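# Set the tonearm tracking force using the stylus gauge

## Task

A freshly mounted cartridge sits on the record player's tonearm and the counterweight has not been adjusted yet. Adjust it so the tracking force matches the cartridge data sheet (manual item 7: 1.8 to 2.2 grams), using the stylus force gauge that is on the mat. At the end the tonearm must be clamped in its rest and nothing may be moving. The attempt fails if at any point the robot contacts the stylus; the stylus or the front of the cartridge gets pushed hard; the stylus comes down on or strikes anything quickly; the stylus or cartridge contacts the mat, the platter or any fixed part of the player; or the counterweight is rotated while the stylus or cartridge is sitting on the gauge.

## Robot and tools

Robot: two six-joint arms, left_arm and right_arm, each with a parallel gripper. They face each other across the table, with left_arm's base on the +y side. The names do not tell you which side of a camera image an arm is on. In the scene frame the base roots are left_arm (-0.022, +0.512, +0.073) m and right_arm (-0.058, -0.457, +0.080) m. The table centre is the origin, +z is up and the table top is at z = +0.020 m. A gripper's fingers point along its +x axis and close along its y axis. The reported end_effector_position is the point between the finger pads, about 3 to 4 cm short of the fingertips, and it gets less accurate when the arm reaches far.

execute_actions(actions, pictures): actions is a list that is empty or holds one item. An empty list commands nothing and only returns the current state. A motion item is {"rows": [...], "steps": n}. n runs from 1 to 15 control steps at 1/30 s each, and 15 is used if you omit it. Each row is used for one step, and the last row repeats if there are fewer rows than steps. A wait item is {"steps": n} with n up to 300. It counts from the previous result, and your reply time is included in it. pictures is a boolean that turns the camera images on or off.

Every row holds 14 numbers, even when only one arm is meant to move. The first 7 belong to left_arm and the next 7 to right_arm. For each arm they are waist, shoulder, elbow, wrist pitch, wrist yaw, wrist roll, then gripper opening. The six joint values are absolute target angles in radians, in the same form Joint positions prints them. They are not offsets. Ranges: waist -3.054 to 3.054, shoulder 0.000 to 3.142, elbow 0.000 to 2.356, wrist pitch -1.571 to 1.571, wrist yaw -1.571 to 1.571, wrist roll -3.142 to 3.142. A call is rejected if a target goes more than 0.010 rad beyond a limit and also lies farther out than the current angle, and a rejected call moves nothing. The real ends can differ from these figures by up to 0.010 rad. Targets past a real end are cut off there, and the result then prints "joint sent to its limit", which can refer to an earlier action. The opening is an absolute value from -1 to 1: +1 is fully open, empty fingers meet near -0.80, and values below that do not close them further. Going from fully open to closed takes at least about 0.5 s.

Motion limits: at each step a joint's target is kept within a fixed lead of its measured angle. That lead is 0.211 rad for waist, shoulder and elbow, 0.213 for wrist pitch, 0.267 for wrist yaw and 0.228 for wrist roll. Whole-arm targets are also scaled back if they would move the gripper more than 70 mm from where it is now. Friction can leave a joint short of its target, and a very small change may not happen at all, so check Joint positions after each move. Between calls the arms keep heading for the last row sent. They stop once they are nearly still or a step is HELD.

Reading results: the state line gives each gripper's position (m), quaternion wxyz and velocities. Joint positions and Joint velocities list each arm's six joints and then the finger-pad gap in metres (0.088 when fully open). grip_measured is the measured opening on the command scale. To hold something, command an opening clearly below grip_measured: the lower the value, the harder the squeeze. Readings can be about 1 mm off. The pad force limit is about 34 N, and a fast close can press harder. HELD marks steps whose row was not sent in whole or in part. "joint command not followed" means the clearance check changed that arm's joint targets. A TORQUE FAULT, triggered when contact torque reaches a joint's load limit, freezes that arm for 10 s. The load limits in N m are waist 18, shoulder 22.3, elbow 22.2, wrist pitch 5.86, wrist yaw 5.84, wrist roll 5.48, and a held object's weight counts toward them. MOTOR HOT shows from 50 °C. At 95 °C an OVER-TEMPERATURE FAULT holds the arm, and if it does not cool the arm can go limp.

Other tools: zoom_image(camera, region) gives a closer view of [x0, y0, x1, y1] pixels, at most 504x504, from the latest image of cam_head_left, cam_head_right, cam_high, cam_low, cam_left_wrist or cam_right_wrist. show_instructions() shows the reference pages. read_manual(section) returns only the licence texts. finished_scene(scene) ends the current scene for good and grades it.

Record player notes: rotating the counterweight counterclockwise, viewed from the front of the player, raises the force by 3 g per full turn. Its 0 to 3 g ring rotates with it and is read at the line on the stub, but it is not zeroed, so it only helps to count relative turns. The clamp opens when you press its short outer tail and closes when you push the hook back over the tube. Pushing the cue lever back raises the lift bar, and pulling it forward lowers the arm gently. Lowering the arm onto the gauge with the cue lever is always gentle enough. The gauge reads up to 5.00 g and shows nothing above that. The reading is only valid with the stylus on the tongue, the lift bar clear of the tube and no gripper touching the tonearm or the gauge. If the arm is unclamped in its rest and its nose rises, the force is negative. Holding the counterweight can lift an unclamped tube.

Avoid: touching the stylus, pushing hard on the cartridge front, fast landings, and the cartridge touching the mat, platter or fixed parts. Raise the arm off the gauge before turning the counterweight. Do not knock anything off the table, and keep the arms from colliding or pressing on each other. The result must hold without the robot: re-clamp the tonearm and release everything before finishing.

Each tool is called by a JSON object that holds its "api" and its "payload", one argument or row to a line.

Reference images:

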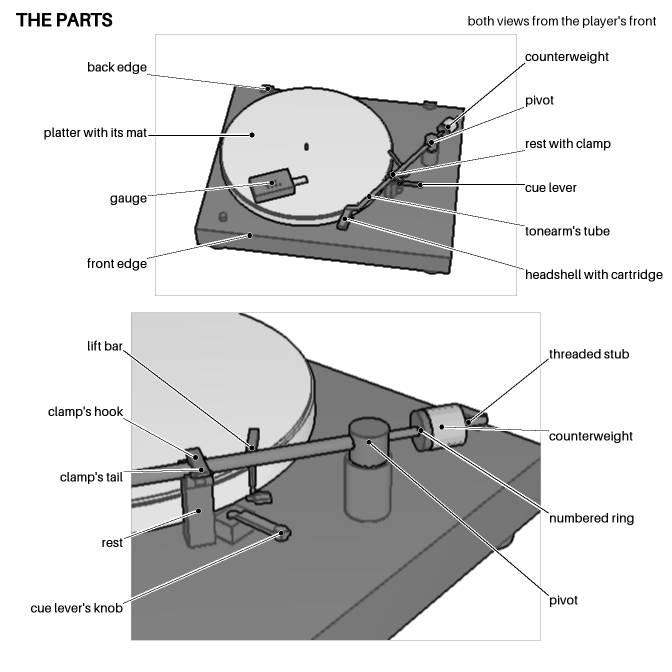

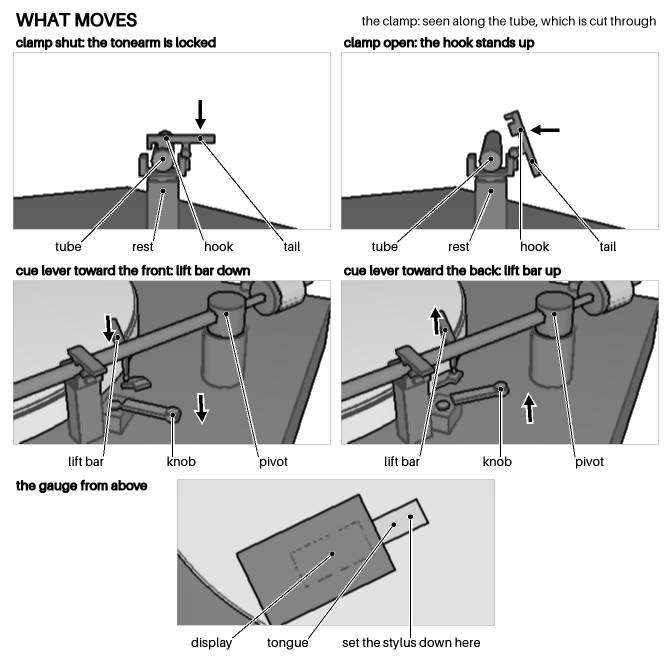

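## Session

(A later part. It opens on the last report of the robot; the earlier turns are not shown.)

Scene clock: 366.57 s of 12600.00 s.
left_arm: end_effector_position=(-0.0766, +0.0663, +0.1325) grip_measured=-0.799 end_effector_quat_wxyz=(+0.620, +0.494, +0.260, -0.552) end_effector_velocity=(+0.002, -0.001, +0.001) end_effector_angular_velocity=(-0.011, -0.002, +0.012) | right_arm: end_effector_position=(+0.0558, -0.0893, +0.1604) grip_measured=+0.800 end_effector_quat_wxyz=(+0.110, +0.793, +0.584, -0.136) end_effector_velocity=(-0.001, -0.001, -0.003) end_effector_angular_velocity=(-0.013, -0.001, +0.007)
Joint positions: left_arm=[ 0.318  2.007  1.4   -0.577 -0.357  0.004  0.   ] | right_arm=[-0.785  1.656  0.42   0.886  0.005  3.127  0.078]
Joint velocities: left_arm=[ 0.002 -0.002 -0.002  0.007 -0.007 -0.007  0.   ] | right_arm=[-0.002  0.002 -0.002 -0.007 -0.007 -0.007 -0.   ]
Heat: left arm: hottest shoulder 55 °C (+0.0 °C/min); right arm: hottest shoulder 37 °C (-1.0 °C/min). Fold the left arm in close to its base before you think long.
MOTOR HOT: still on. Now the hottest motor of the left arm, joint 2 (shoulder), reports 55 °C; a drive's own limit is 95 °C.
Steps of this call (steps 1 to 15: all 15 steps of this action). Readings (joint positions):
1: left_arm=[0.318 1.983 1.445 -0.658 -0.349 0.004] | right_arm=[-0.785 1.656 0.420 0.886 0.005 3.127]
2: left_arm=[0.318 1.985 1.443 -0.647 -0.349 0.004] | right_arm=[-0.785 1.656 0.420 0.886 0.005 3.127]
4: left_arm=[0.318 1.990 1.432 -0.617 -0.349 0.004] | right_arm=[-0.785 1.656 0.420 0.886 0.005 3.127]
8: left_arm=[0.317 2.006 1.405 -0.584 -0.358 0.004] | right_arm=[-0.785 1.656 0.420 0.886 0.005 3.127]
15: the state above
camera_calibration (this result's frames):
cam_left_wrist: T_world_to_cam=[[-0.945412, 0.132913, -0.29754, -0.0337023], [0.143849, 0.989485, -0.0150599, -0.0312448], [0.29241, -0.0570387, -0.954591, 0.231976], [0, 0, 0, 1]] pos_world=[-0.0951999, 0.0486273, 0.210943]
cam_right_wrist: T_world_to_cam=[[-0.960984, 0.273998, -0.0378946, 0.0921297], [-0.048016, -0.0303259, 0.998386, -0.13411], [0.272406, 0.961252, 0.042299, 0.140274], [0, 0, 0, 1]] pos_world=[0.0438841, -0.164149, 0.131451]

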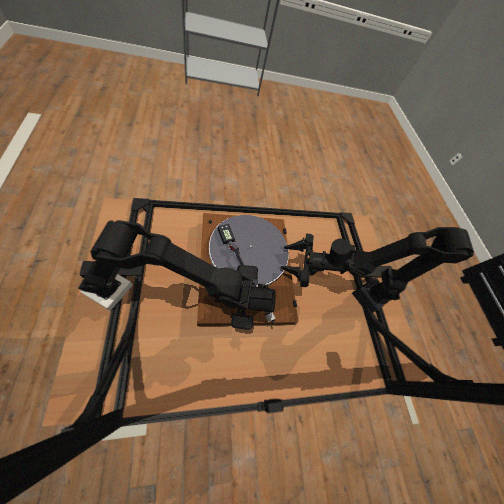

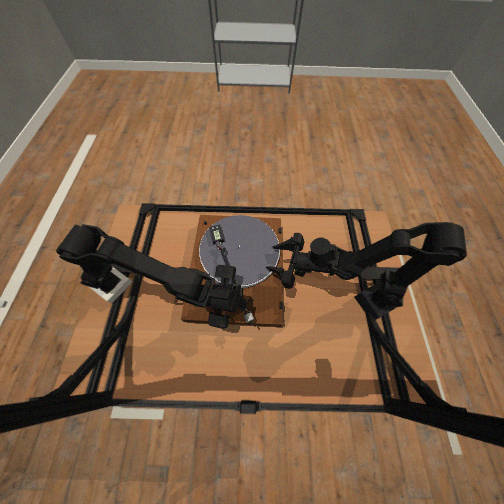

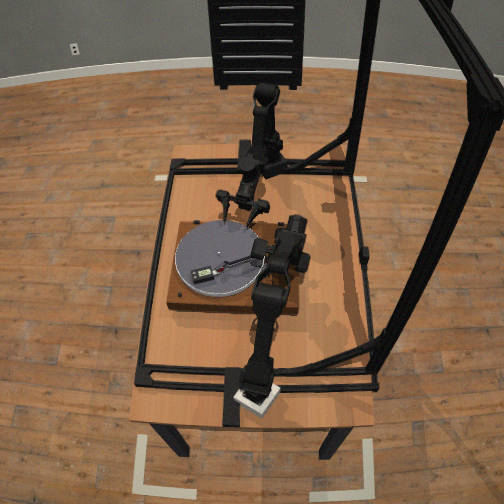

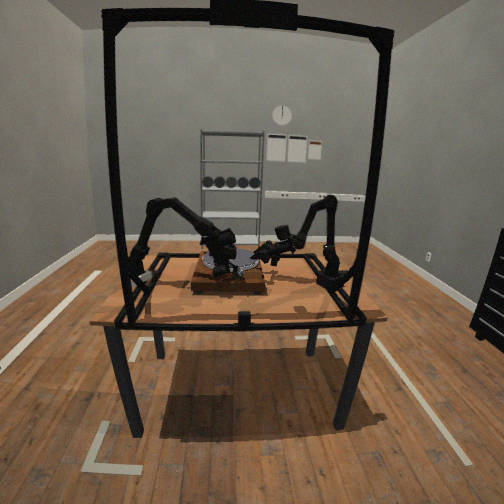

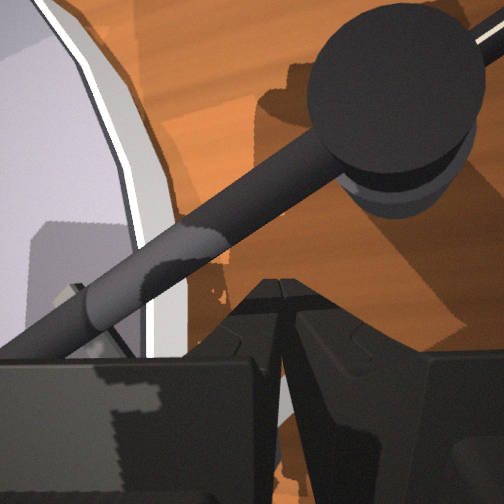

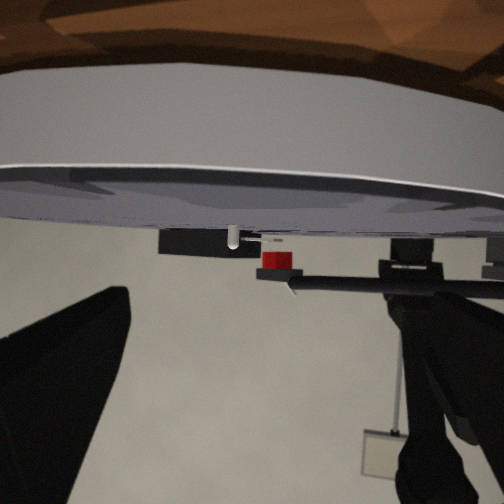

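{"api": "execute_actions", "payload": {
  "actions": [
    {"rows": [[0.315,2.005,1.385,-0.573,-0.35,0,-0.85,-0.787,1.658,0.4225,0.885,0,3.13,0.8],[0.311,1.999,1.376,-0.572,-0.35,0,-0.85,-0.787,1.658,0.4225,0.885,0,3.13,0.8],[0.307,1.993,1.367,-0.571,-0.35,0,-0.85,-0.787,1.658,0.4225,0.885,0,3.13,0.8],[0.303,1.987,1.358,-0.569,-0.35,0,-0.85,-0.787,1.658,0.4225,0.885,0,3.13,0.8],[0.299,1.981,1.349,-0.568,-0.35,0,-0.85,-0.787,1.658,0.4225,0.885,0,3.13,0.8],[0.295,1.975,1.34,-0.566,-0.35,0,-0.85,-0.787,1.658,0.4225,0.885,0,3.13,0.8],[0.291,1.969,1.33,-0.565,-0.35,0,-0.85,-0.787,1.658,0.4225,0.885,0,3.13,0.8],[0.287,1.963,1.32,-0.563,-0.35,0,-0.85,-0.787,1.658,0.4225,0.885,0,3.13,0.8]], "steps": 15}
  ],
  "pictures": false
}}

{"api": "execute_actions", "payload": {
  "actions": [
    {"steps": 20}
  ]
}}

{"api": "zoom_image", "payload": {
  "camera": "cam_low",
  "region": [200, 240, 250, 280]
}}

Scene clock: 372.50 s of 12600.00 s.
left_arm: end_effector_position=(-0.0841, +0.0792, +0.1331) grip_measured=-0.799 end_effector_quat_wxyz=(+0.613, +0.497, +0.254, -0.559) end_effector_velocity=(+0.003, +0.004, +0.002) end_effector_angular_velocity=(-0.004, -0.031, +0.013) | right_arm: end_effector_position=(+0.0558, -0.0893, +0.1604) grip_measured=+0.800 end_effector_quat_wxyz=(+0.110, +0.793, +0.584, -0.136) end_effector_velocity=(-0.001, -0.002, -0.003) end_effector_angular_velocity=(-0.022, -0.012, +0.012)
Joint positions: left_arm=[ 0.294  1.964  1.341 -0.56  -0.358  0.004  0.   ] | right_arm=[-0.785  1.656  0.42   0.886  0.005  3.127  0.078]
Joint velocities: left_arm=[-0.007 -0.012 -0.012 -0.007 -0.037 -0.007  0.   ] | right_arm=[-0.002 -0.007 -0.002 -0.022 -0.007 -0.022 -0.   ]
Heat: left arm: hottest shoulder 55 °C (-1.0 °C/min); right arm: hottest shoulder 37 °C (-1.0 °C/min). Fold the left arm in close to its base before you think long.
MOTOR HOT: still on. Now the hottest motor of the left arm, joint 2 (shoulder), reports 55 °C; a drive's own limit is 95 °C.
Steps of this call (steps 1 to 15: the robot went on to your last target; steps 16 to 90: nothing new was sent; then 2.43 s passed at rest; steps 91 to 105: all 15 steps of this action). Readings (joint positions):
91: left_arm=[0.319 2.007 1.400 -0.576 -0.357 0.004] | right_arm=[-0.785 1.656 0.420 0.886 0.005 3.127]
92: left_arm=[0.319 2.006 1.398 -0.574 -0.357 0.004] | right_arm=[-0.785 1.656 0.420 0.886 0.005 3.127]
94: left_arm=[0.318 2.001 1.390 -0.568 -0.357 0.004] | right_arm=[-0.785 1.656 0.420 0.886 0.005 3.127]
98: left_arm=[0.303 1.980 1.361 -0.563 -0.356 0.004] | right_arm=[-0.785 1.656 0.420 0.886 0.005 3.127]
105: the state above

Scene clock: 373.17 s of 12600.00 s.
left_arm: end_effector_position=(-0.0842, +0.0795, +0.1330) grip_measured=-0.799 end_effector_quat_wxyz=(+0.613, +0.497, +0.254, -0.559) end_effector_velocity=(-0.002, +0.002, -0.001) end_effector_angular_velocity=(+0.003, +0.014, +0.014) | right_arm: end_effector_position=(+0.0558, -0.0894, +0.1603) grip_measured=+0.800 end_effector_quat_wxyz=(+0.110, +0.793, +0.584, -0.136) end_effector_velocity=(-0.004, +0.000, -0.003) end_effector_angular_velocity=(-0.016, -0.009, +0.031)
Joint positions: left_arm=[ 0.294  1.964  1.34  -0.56  -0.358  0.004  0.   ] | right_arm=[-0.785  1.656  0.42   0.886  0.005  3.127  0.078]
Joint velocities: left_arm=[-0.002 -0.002 -0.002 -0.007  0.007 -0.022  0.   ] | right_arm=[ 0.002  0.002 -0.002 -0.007 -0.022 -0.022 -0.   ]
Heat: left arm: hottest shoulder 55 °C (-1.0 °C/min); right arm: hottest wrist pitch 38 °C (+0.0 °C/min). Fold the left arm in close to its base before you think long.
MOTOR HOT: still on. Now the hottest motor of the left arm, joint 2 (shoulder), reports 55 °C; a drive's own limit is 95 °C.
Steps of this call (steps 1 to 15: the robot went on to your last target; steps 16 to 20: nothing new was sent). Readings (joint positions):
1: left_arm=[0.294 1.964 1.341 -0.560 -0.358 0.004] | right_arm=[-0.785 1.656 0.420 0.886 0.005 3.127]
2: left_arm=[0.294 1.964 1.340 -0.560 -0.358 0.004] | right_arm=[-0.785 1.656 0.420 0.886 0.005 3.127]
4: left_arm=[0.294 1.964 1.340 -0.560 -0.358 0.004] | right_arm=[-0.785 1.656 0.420 0.886 0.005 3.127]
8: left_arm=[0.294 1.964 1.340 -0.560 -0.358 0.004] | right_arm=[-0.785 1.656 0.420 0.886 0.005 3.127]
20: the state above
All arms were judged still, so your last target was given up. Only a new action makes them travel on or press farther. Fingers that are still opening or closing keep moving.
camera_calibration (this result's frames):
cam_left_wrist: T_world_to_cam=[[-0.94137, 0.155717, -0.299289, -0.0437356], [0.167655, 0.98574, -0.0144664, -0.0409943], [0.292768, -0.0637956, -0.954053, 0.23592], [0, 0, 0, 1]] pos_world=[-0.103368, 0.0622707, 0.211397]
cam_right_wrist: T_world_to_cam=[[-0.960988, 0.273984, -0.0378865, 0.0921219], [-0.0479039, -0.029962, 0.998402, -0.133948], [0.272411, 0.961268, 0.0419179, 0.140352], [0, 0, 0, 1]] pos_world=[0.0438782, -0.164169, 0.13134]

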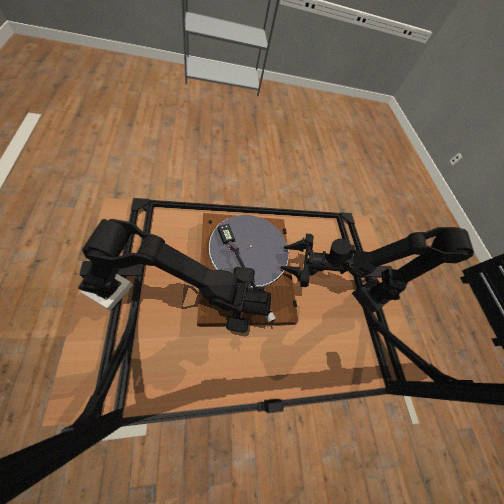

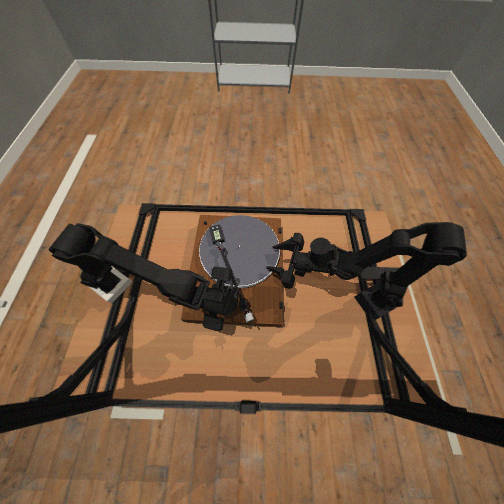

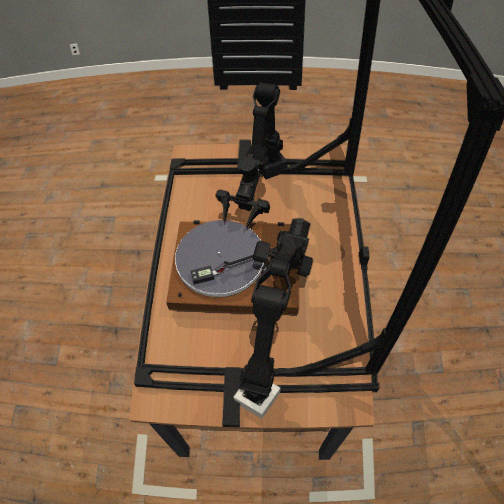

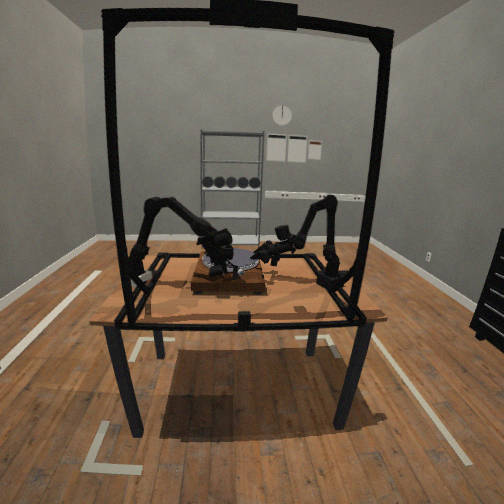

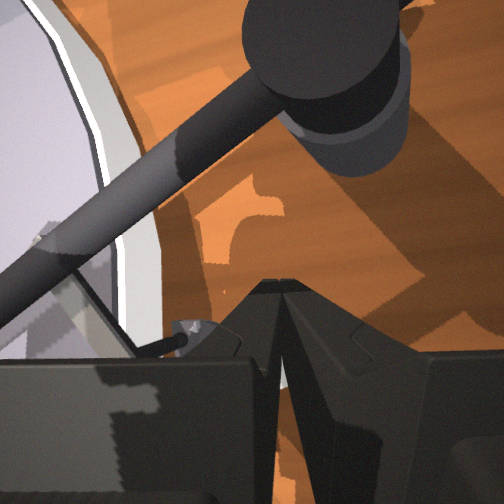

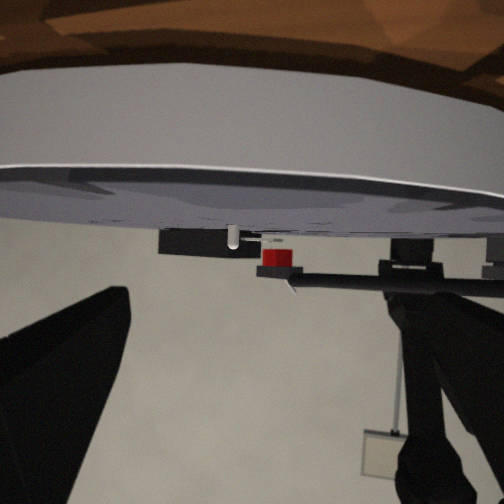

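Region (200, 240, 250, 280) of cam_low's 504x504 image, scaled by 10.080, with more detail than that image has; it fills the top 403 rows of this view, and the rest is white.

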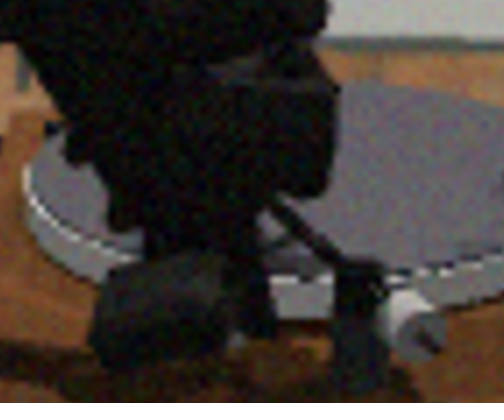

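{"api": "execute_actions", "payload": {
  "actions": [
    {"rows": [[0.288,1.957,1.315,-0.56,-0.35,0,-0.85,-0.787,1.658,0.4225,0.885,0,3.13,0.8],[0.287,1.950,1.307,-0.559,-0.35,0,-0.85,-0.787,1.658,0.4225,0.885,0,3.13,0.8],[0.286,1.943,1.299,-0.558,-0.35,0,-0.85,-0.787,1.658,0.4225,0.885,0,3.13,0.8],[0.284,1.936,1.291,-0.556,-0.35,0,-0.85,-0.787,1.658,0.4225,0.885,0,3.13,0.8],[0.283,1.929,1.283,-0.555,-0.35,0,-0.85,-0.787,1.658,0.4225,0.885,0,3.13,0.8],[0.281,1.922,1.275,-0.553,-0.35,0,-0.85,-0.787,1.658,0.4225,0.885,0,3.13,0.8],[0.280,1.915,1.266,-0.552,-0.35,0,-0.85,-0.787,1.658,0.4225,0.885,0,3.13,0.8],[0.278,1.908,1.257,-0.551,-0.35,0,-0.85,-0.787,1.658,0.4225,0.885,0,3.13,0.8]], "steps": 15}
  ],
  "pictures": false
}}

{"api": "execute_actions", "payload": {
  "actions": [
    {"steps": 90}
  ]
}}

{"api": "zoom_image", "payload": {
  "camera": "cam_high",
  "region": [185, 255, 235, 290]
}}

{"api": "zoom_image", "payload": {
  "camera": "cam_right_wrist",
  "region": [220, 215, 320, 295]
}}

Scene clock: 382.03 s of 12600.00 s.
left_arm: end_effector_position=(-0.0865, +0.0914, +0.1346) grip_measured=-0.799 end_effector_quat_wxyz=(+0.610, +0.496, +0.252, -0.565) end_effector_velocity=(+0.001, +0.005, +0.003) end_effector_angular_velocity=(-0.005, +0.002, +0.019) | right_arm: end_effector_position=(+0.0557, -0.0893, +0.1603) grip_measured=+0.800 end_effector_quat_wxyz=(+0.110, +0.793, +0.584, -0.136) end_effector_velocity=(-0.001, -0.002, -0.004) end_effector_angular_velocity=(-0.022, +0.002, +0.007)
Joint positions: left_arm=[ 0.283  1.917  1.28  -0.541 -0.353  0.004  0.   ] | right_arm=[-0.785  1.656  0.42   0.886  0.004  3.127  0.078]
Joint velocities: left_arm=[-0.002 -0.022 -0.017 -0.007 -0.007 -0.022  0.   ] | right_arm=[-0.002 -0.002 -0.002 -0.022 -0.007 -0.007  0.   ]
Heat: left arm: hottest shoulder 55 °C (-1.0 °C/min); right arm: hottest wrist pitch 38 °C (+1.0 °C/min). Fold the left arm in close to its base before you think long.
MOTOR HOT: still on. Now the hottest motor of the left arm, joint 2 (shoulder), reports 55 °C; a drive's own limit is 95 °C.
Steps of this call (steps 1 to 110: nothing new was sent; then 4.70 s passed at rest; steps 111 to 125: all 15 steps of this action). Readings (joint positions):
111: left_arm=[0.293 1.962 1.339 -0.559 -0.358 0.004] | right_arm=[-0.785 1.656 0.420 0.886 0.004 3.127]
112: left_arm=[0.293 1.960 1.336 -0.557 -0.358 0.004] | right_arm=[-0.785 1.656 0.420 0.886 0.004 3.127]
114: left_arm=[0.292 1.952 1.325 -0.555 -0.354 0.004] | right_arm=[-0.785 1.656 0.420 0.886 0.004 3.127]
118: left_arm=[0.284 1.928 1.295 -0.551 -0.353 0.004] | right_arm=[-0.785 1.656 0.420 0.886 0.004 3.127]
125: the state above

Scene clock: 385.03 s of 12600.00 s.
left_arm: end_effector_position=(-0.0865, +0.0916, +0.1349) grip_measured=-0.799 end_effector_quat_wxyz=(+0.610, +0.495, +0.252, -0.565) end_effector_velocity=(+0.003, +0.002, +0.001) end_effector_angular_velocity=(-0.000, -0.018, +0.012) | right_arm: end_effector_position=(+0.0559, -0.0893, +0.1604) grip_measured=+0.800 end_effector_quat_wxyz=(+0.109, +0.793, +0.584, -0.136) end_effector_velocity=(-0.001, -0.001, -0.001) end_effector_angular_velocity=(-0.004, +0.011, +0.002)
Joint positions: left_arm=[ 0.283  1.915  1.279 -0.54  -0.353  0.004  0.   ] | right_arm=[-0.786  1.656  0.42   0.886  0.004  3.127  0.078]
Joint velocities: left_arm=[-0.002 -0.002 -0.002 -0.007 -0.022 -0.007  0.   ] | right_arm=[-0.002 -0.002 -0.002 -0.007 -0.007  0.007  0.   ]
Heat: left arm: hottest shoulder 55 °C (-1.0 °C/min); right arm: hottest wrist pitch 38 °C (+1.0 °C/min). Fold the left arm in close to its base before you think long.
MOTOR HOT: still on. Now the hottest motor of the left arm, joint 2 (shoulder), reports 55 °C; a drive's own limit is 95 °C.
Steps of this call (steps 1 to 15: the robot went on to your last target; steps 16 to 90: nothing new was sent). Readings (joint positions):
1: left_arm=[0.283 1.916 1.280 -0.541 -0.353 0.004] | right_arm=[-0.785 1.656 0.420 0.886 0.004 3.127]
2: left_arm=[0.283 1.916 1.280 -0.541 -0.353 0.004] | right_arm=[-0.785 1.656 0.420 0.886 0.004 3.127]
4: left_arm=[0.283 1.916 1.279 -0.540 -0.353 0.004] | right_arm=[-0.785 1.656 0.420 0.886 0.004 3.127]
8: left_arm=[0.283 1.916 1.279 -0.540 -0.353 0.004] | right_arm=[-0.785 1.656 0.420 0.886 0.004 3.127]
90: the state above
All arms were judged still, so your last target was given up. Only a new action makes them travel on or press farther. Fingers that are still opening or closing keep moving.
camera_calibration (this result's frames):
cam_left_wrist: T_world_to_cam=[[-0.941456, 0.165938, -0.29347, -0.0489001], [0.179866, 0.983469, -0.020927, -0.0503543], [0.285146, -0.072487, -0.955739, 0.239533], [0, 0, 0, 1]] pos_world=[-0.105282, 0.0749993, 0.213527]
cam_right_wrist: T_world_to_cam=[[-0.960959, 0.274151, -0.0374058, 0.0921547], [-0.0475545, -0.0304641, 0.998404, -0.134134], [0.272574, 0.961204, 0.0423119, 0.140161], [0, 0, 0, 1]] pos_world=[0.043974, -0.164074, 0.131437]

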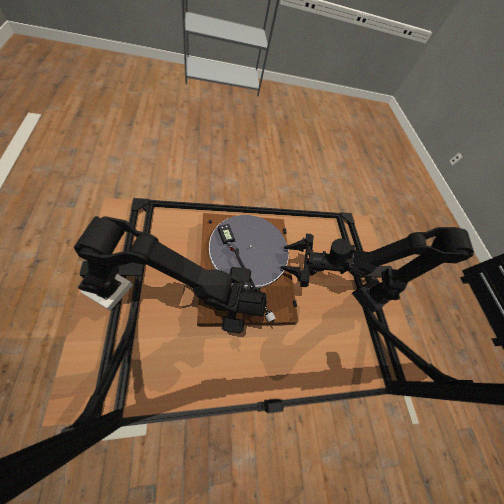

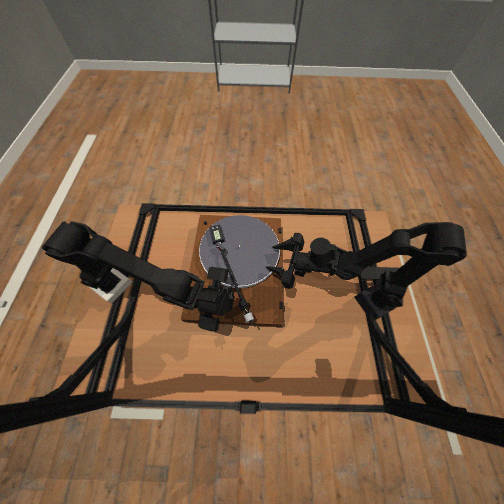

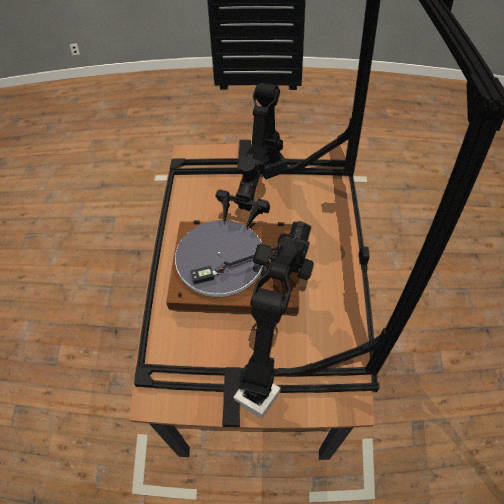

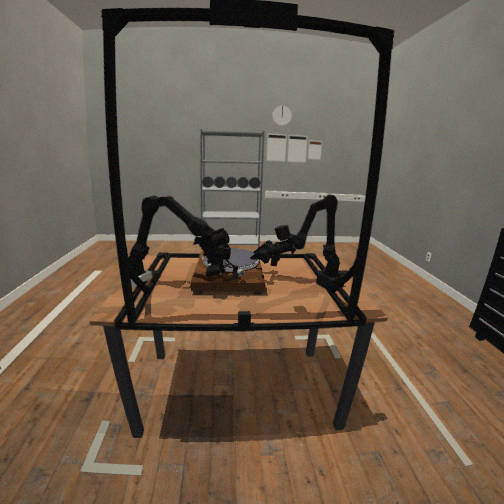

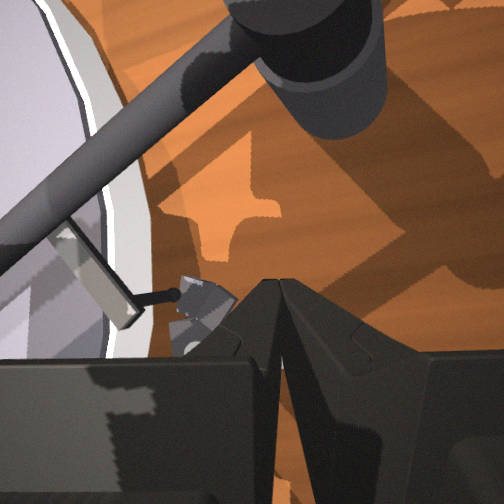

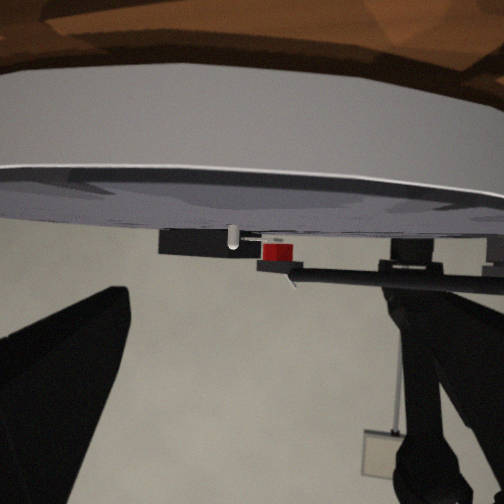

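Region (185, 255, 235, 290) of cam_high's 504x504 image, scaled by 10.080, with more detail than that image has; it fills the top 353 rows of this view, and the rest is white.

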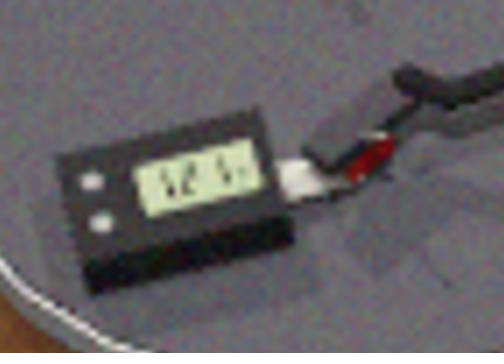

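Region (220, 215, 320, 295) of cam_right_wrist's 504x504 image, scaled by 5.040, with more detail than that image has; it fills the top 403 rows of this view, and the rest is white.

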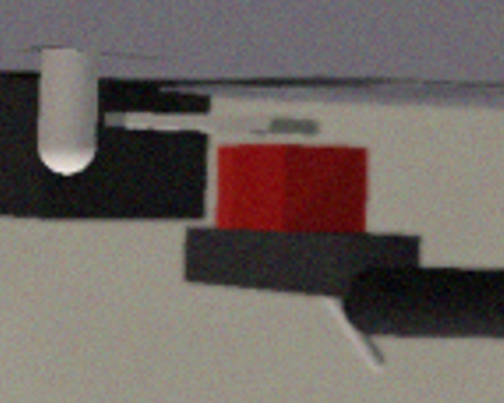

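{"api": "zoom_image", "payload": {
  "camera": "cam_head_left",
  "region": [212, 220, 244, 252]
}}

{"api": "zoom_image", "payload": {
  "camera": "cam_head_right",
  "region": [202, 220, 234, 252]
}}

Region (212, 220, 244, 252) of cam_head_left's 504x504 image, scaled by 15.750, with more detail than that image has.

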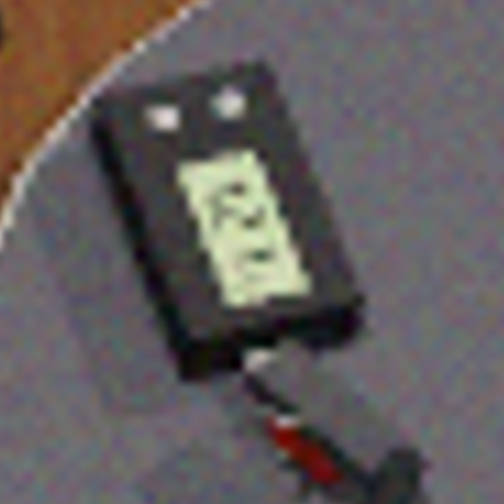

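Region (202, 220, 234, 252) of cam_head_right's 504x504 image, scaled by 15.750, with more detail than that image has.

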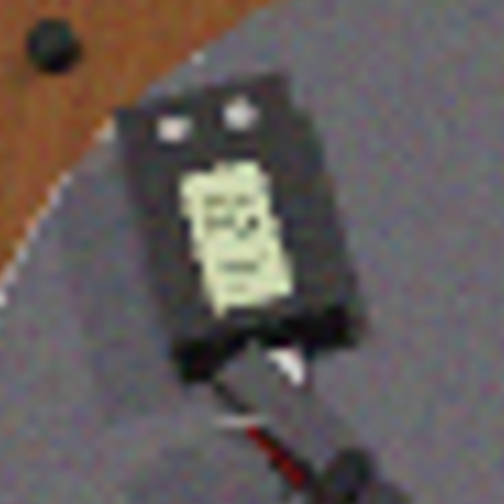

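{"api": "execute_actions", "payload": {
  "actions": [
    {"rows": [[0.283,1.91,1.30,-0.57,-0.35,0,-0.85,-0.787,1.658,0.4225,0.885,0,3.13,0.8],[0.283,1.90,1.33,-0.61,-0.35,0,-0.85,-0.787,1.658,0.4225,0.885,0,3.13,0.8],[0.28,1.89,1.37,-0.67,-0.36,0,-0.85,-0.787,1.658,0.4225,0.885,0,3.13,0.8],[0.27,1.885,1.42,-0.75,-0.38,0,-0.85,-0.787,1.658,0.4225,0.885,0,3.13,0.8],[0.26,1.885,1.47,-0.85,-0.40,0,-0.85,-0.787,1.658,0.4225,0.885,0,3.13,0.8],[0.25,1.89,1.52,-0.95,-0.42,0,-0.85,-0.787,1.658,0.4225,0.885,0,3.13,0.8],[0.24,1.90,1.57,-1.05,-0.44,0,-0.85,-0.787,1.658,0.4225,0.885,0,3.13,0.8],[0.23,1.91,1.62,-1.15,-0.46,0,-0.85,-0.787,1.658,0.4225,0.885,0,3.13,0.8],[0.215,1.92,1.67,-1.25,-0.48,0,-0.85,-0.787,1.658,0.4225,0.885,0,3.13,0.8],[0.201,1.934,1.72,-1.348,-0.5,0,-0.85,-0.787,1.658,0.4225,0.885,0,3.13,0.8]], "steps": 15}
  ],
  "pictures": false
}}

{"api": "execute_actions", "payload": {
  "actions": [
    {"steps": 15}
  ]
}}

{"api": "zoom_image", "payload": {
  "camera": "cam_left_wrist",
  "region": [0, 220, 120, 340]
}}

Scene clock: 396.03 s of 12600.00 s.
left_arm: end_effector_position=(-0.0875, +0.1333, +0.2321) grip_measured=-0.799 end_effector_quat_wxyz=(+0.553, +0.635, +0.239, -0.484) end_effector_velocity=(+0.045, +0.141, +0.002) end_effector_angular_velocity=(+0.702, -0.316, -0.039) | right_arm: end_effector_position=(+0.0559, -0.0893, +0.1604) grip_measured=+0.800 end_effector_quat_wxyz=(+0.109, +0.793, +0.584, -0.136) end_effector_velocity=(+0.001, -0.003, -0.005) end_effector_angular_velocity=(-0.018, +0.001, +0.002)
Joint positions: left_arm=[ 0.201  1.915  1.701 -1.275 -0.491  0.004  0.   ] | right_arm=[-0.786  1.656  0.42   0.886  0.004  3.127  0.078]
Joint velocities: left_arm=[-0.037  0.012  0.061 -0.813 -0.051  0.007  0.   ] | right_arm=[-0.007  0.002 -0.007 -0.007 -0.007 -0.007 -0.   ]
Heat: left arm: hottest shoulder 55 °C (-2.0 °C/min); right arm: hottest wrist pitch 38 °C (+1.0 °C/min). Fold the left arm in close to its base before you think long.
MOTOR HOT: still on. Now the hottest motor of the left arm, joint 2 (shoulder), reports 55 °C; a drive's own limit is 95 °C.
Steps of this call (steps 1 to 130: nothing new was sent; then 6.17 s passed at rest; steps 131 to 145: all 15 steps of this action). Readings (joint positions):
131: left_arm=[0.282 1.915 1.280 -0.542 -0.353 0.003] | right_arm=[-0.786 1.656 0.420 0.886 0.004 3.127]
132: left_arm=[0.282 1.915 1.290 -0.558 -0.352 0.004] | right_arm=[-0.786 1.656 0.420 0.886 0.004 3.127]
134: left_arm=[0.281 1.915 1.332 -0.642 -0.357 0.004] | right_arm=[-0.786 1.656 0.420 0.886 0.004 3.127]
138: left_arm=[0.259 1.913 1.490 -0.892 -0.416 0.004] | right_arm=[-0.786 1.656 0.420 0.886 0.004 3.127]
145: the state above

Scene clock: 396.53 s of 12600.00 s.
left_arm: end_effector_position=(-0.0825, +0.1444, +0.2292) grip_measured=-0.799 end_effector_quat_wxyz=(+0.534, +0.661, +0.247, -0.465) end_effector_velocity=(+0.001, +0.008, +0.001) end_effector_angular_velocity=(+0.029, -0.018, -0.001) | right_arm: end_effector_position=(+0.0559, -0.0893, +0.1604) grip_measured=+0.800 end_effector_quat_wxyz=(+0.109, +0.793, +0.584, -0.136) end_effector_velocity=(-0.002, -0.001, -0.001) end_effector_angular_velocity=(-0.004, +0.011, +0.007)
Joint positions: left_arm=[ 0.2    1.928  1.708 -1.346 -0.498  0.003  0.   ] | right_arm=[-0.786  1.656  0.42   0.886  0.004  3.127  0.078]
Joint velocities: left_arm=[-0.007 -0.002 -0.002 -0.037 -0.007 -0.007  0.   ] | right_arm=[ 0.002 -0.002 -0.002 -0.007 -0.007  0.007 -0.   ]
Heat: left arm: hottest shoulder 55 °C (-2.0 °C/min); right arm: hottest wrist pitch 38 °C (+1.0 °C/min). Fold the left arm in close to its base before you think long.
MOTOR HOT: still on. Now the hottest motor of the left arm, joint 2 (shoulder), reports 55 °C; a drive's own limit is 95 °C.
Steps of this call (steps 1 to 15: the robot went on to your last target). Readings (joint positions):
1: left_arm=[0.200 1.918 1.703 -1.298 -0.492 0.004] | right_arm=[-0.786 1.656 0.420 0.886 0.004 3.127]
2: left_arm=[0.200 1.922 1.703 -1.312 -0.494 0.003] | right_arm=[-0.786 1.656 0.420 0.886 0.004 3.127]
4: left_arm=[0.200 1.927 1.703 -1.329 -0.495 0.003] | right_arm=[-0.786 1.656 0.420 0.886 0.004 3.127]
8: left_arm=[0.200 1.928 1.707 -1.342 -0.497 0.003] | right_arm=[-0.786 1.656 0.420 0.886 0.004 3.127]
15: the state above
camera_calibration (this result's frames):
cam_left_wrist: T_world_to_cam=[[-0.832803, 0.333779, -0.441623, -0.00759204], [0.188561, 0.921109, 0.340591, -0.174121], [0.520465, 0.200372, -0.830041, 0.283607], [0, 0, 0, 1]] pos_world=[-0.121097, 0.106092, 0.291356]
cam_right_wrist: T_world_to_cam=[[-0.960936, 0.274281, -0.0370479, 0.0921076], [-0.0472171, -0.030565, 0.998417, -0.134164], [0.272714, 0.961164, 0.0423217, 0.140148], [0, 0, 0, 1]] pos_world=[0.0439543, -0.164069, 0.131433]

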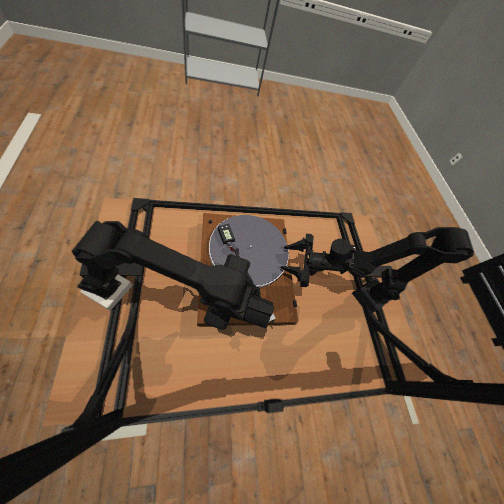

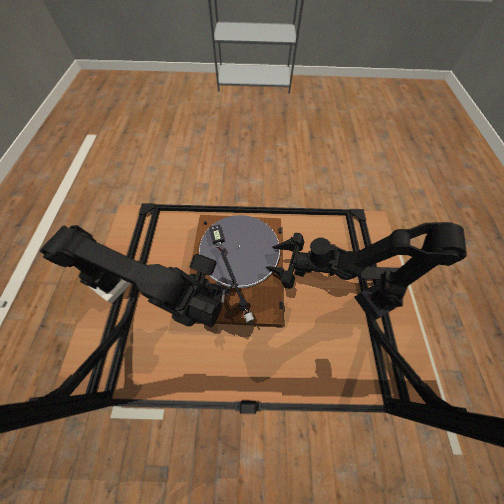

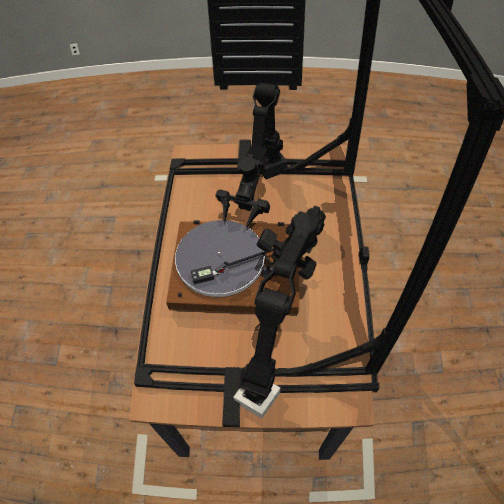

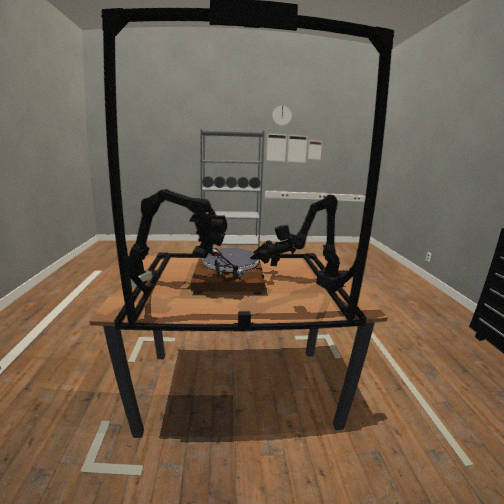

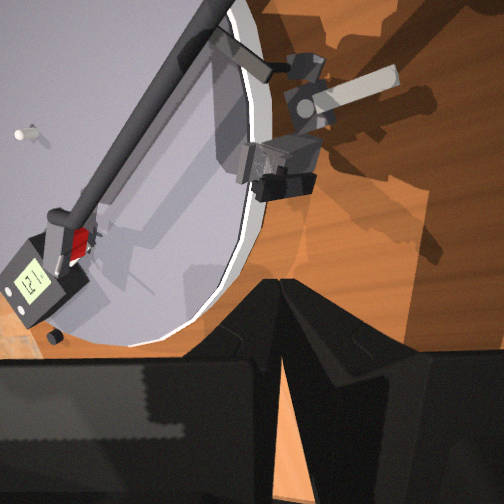

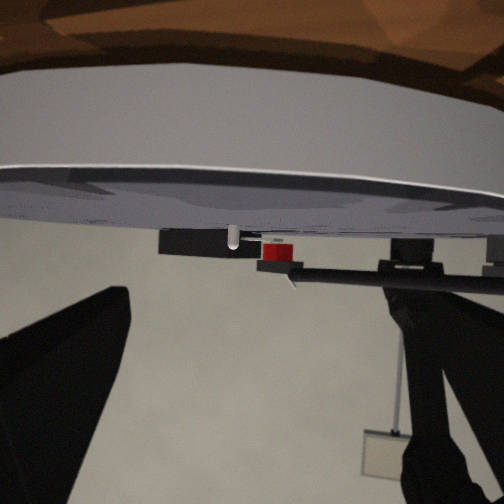

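Region (0, 220, 120, 340) of cam_left_wrist's 504x504 image, scaled by 4.200, with more detail than that image has.

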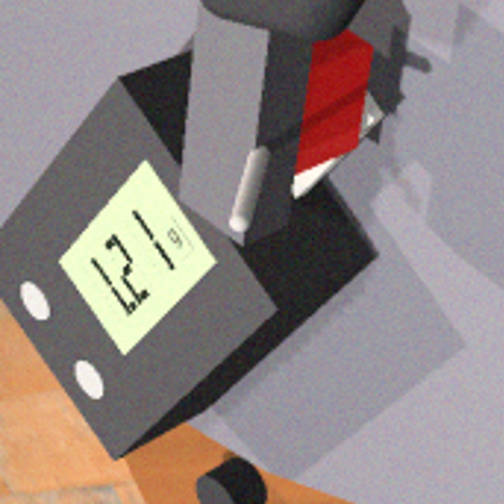

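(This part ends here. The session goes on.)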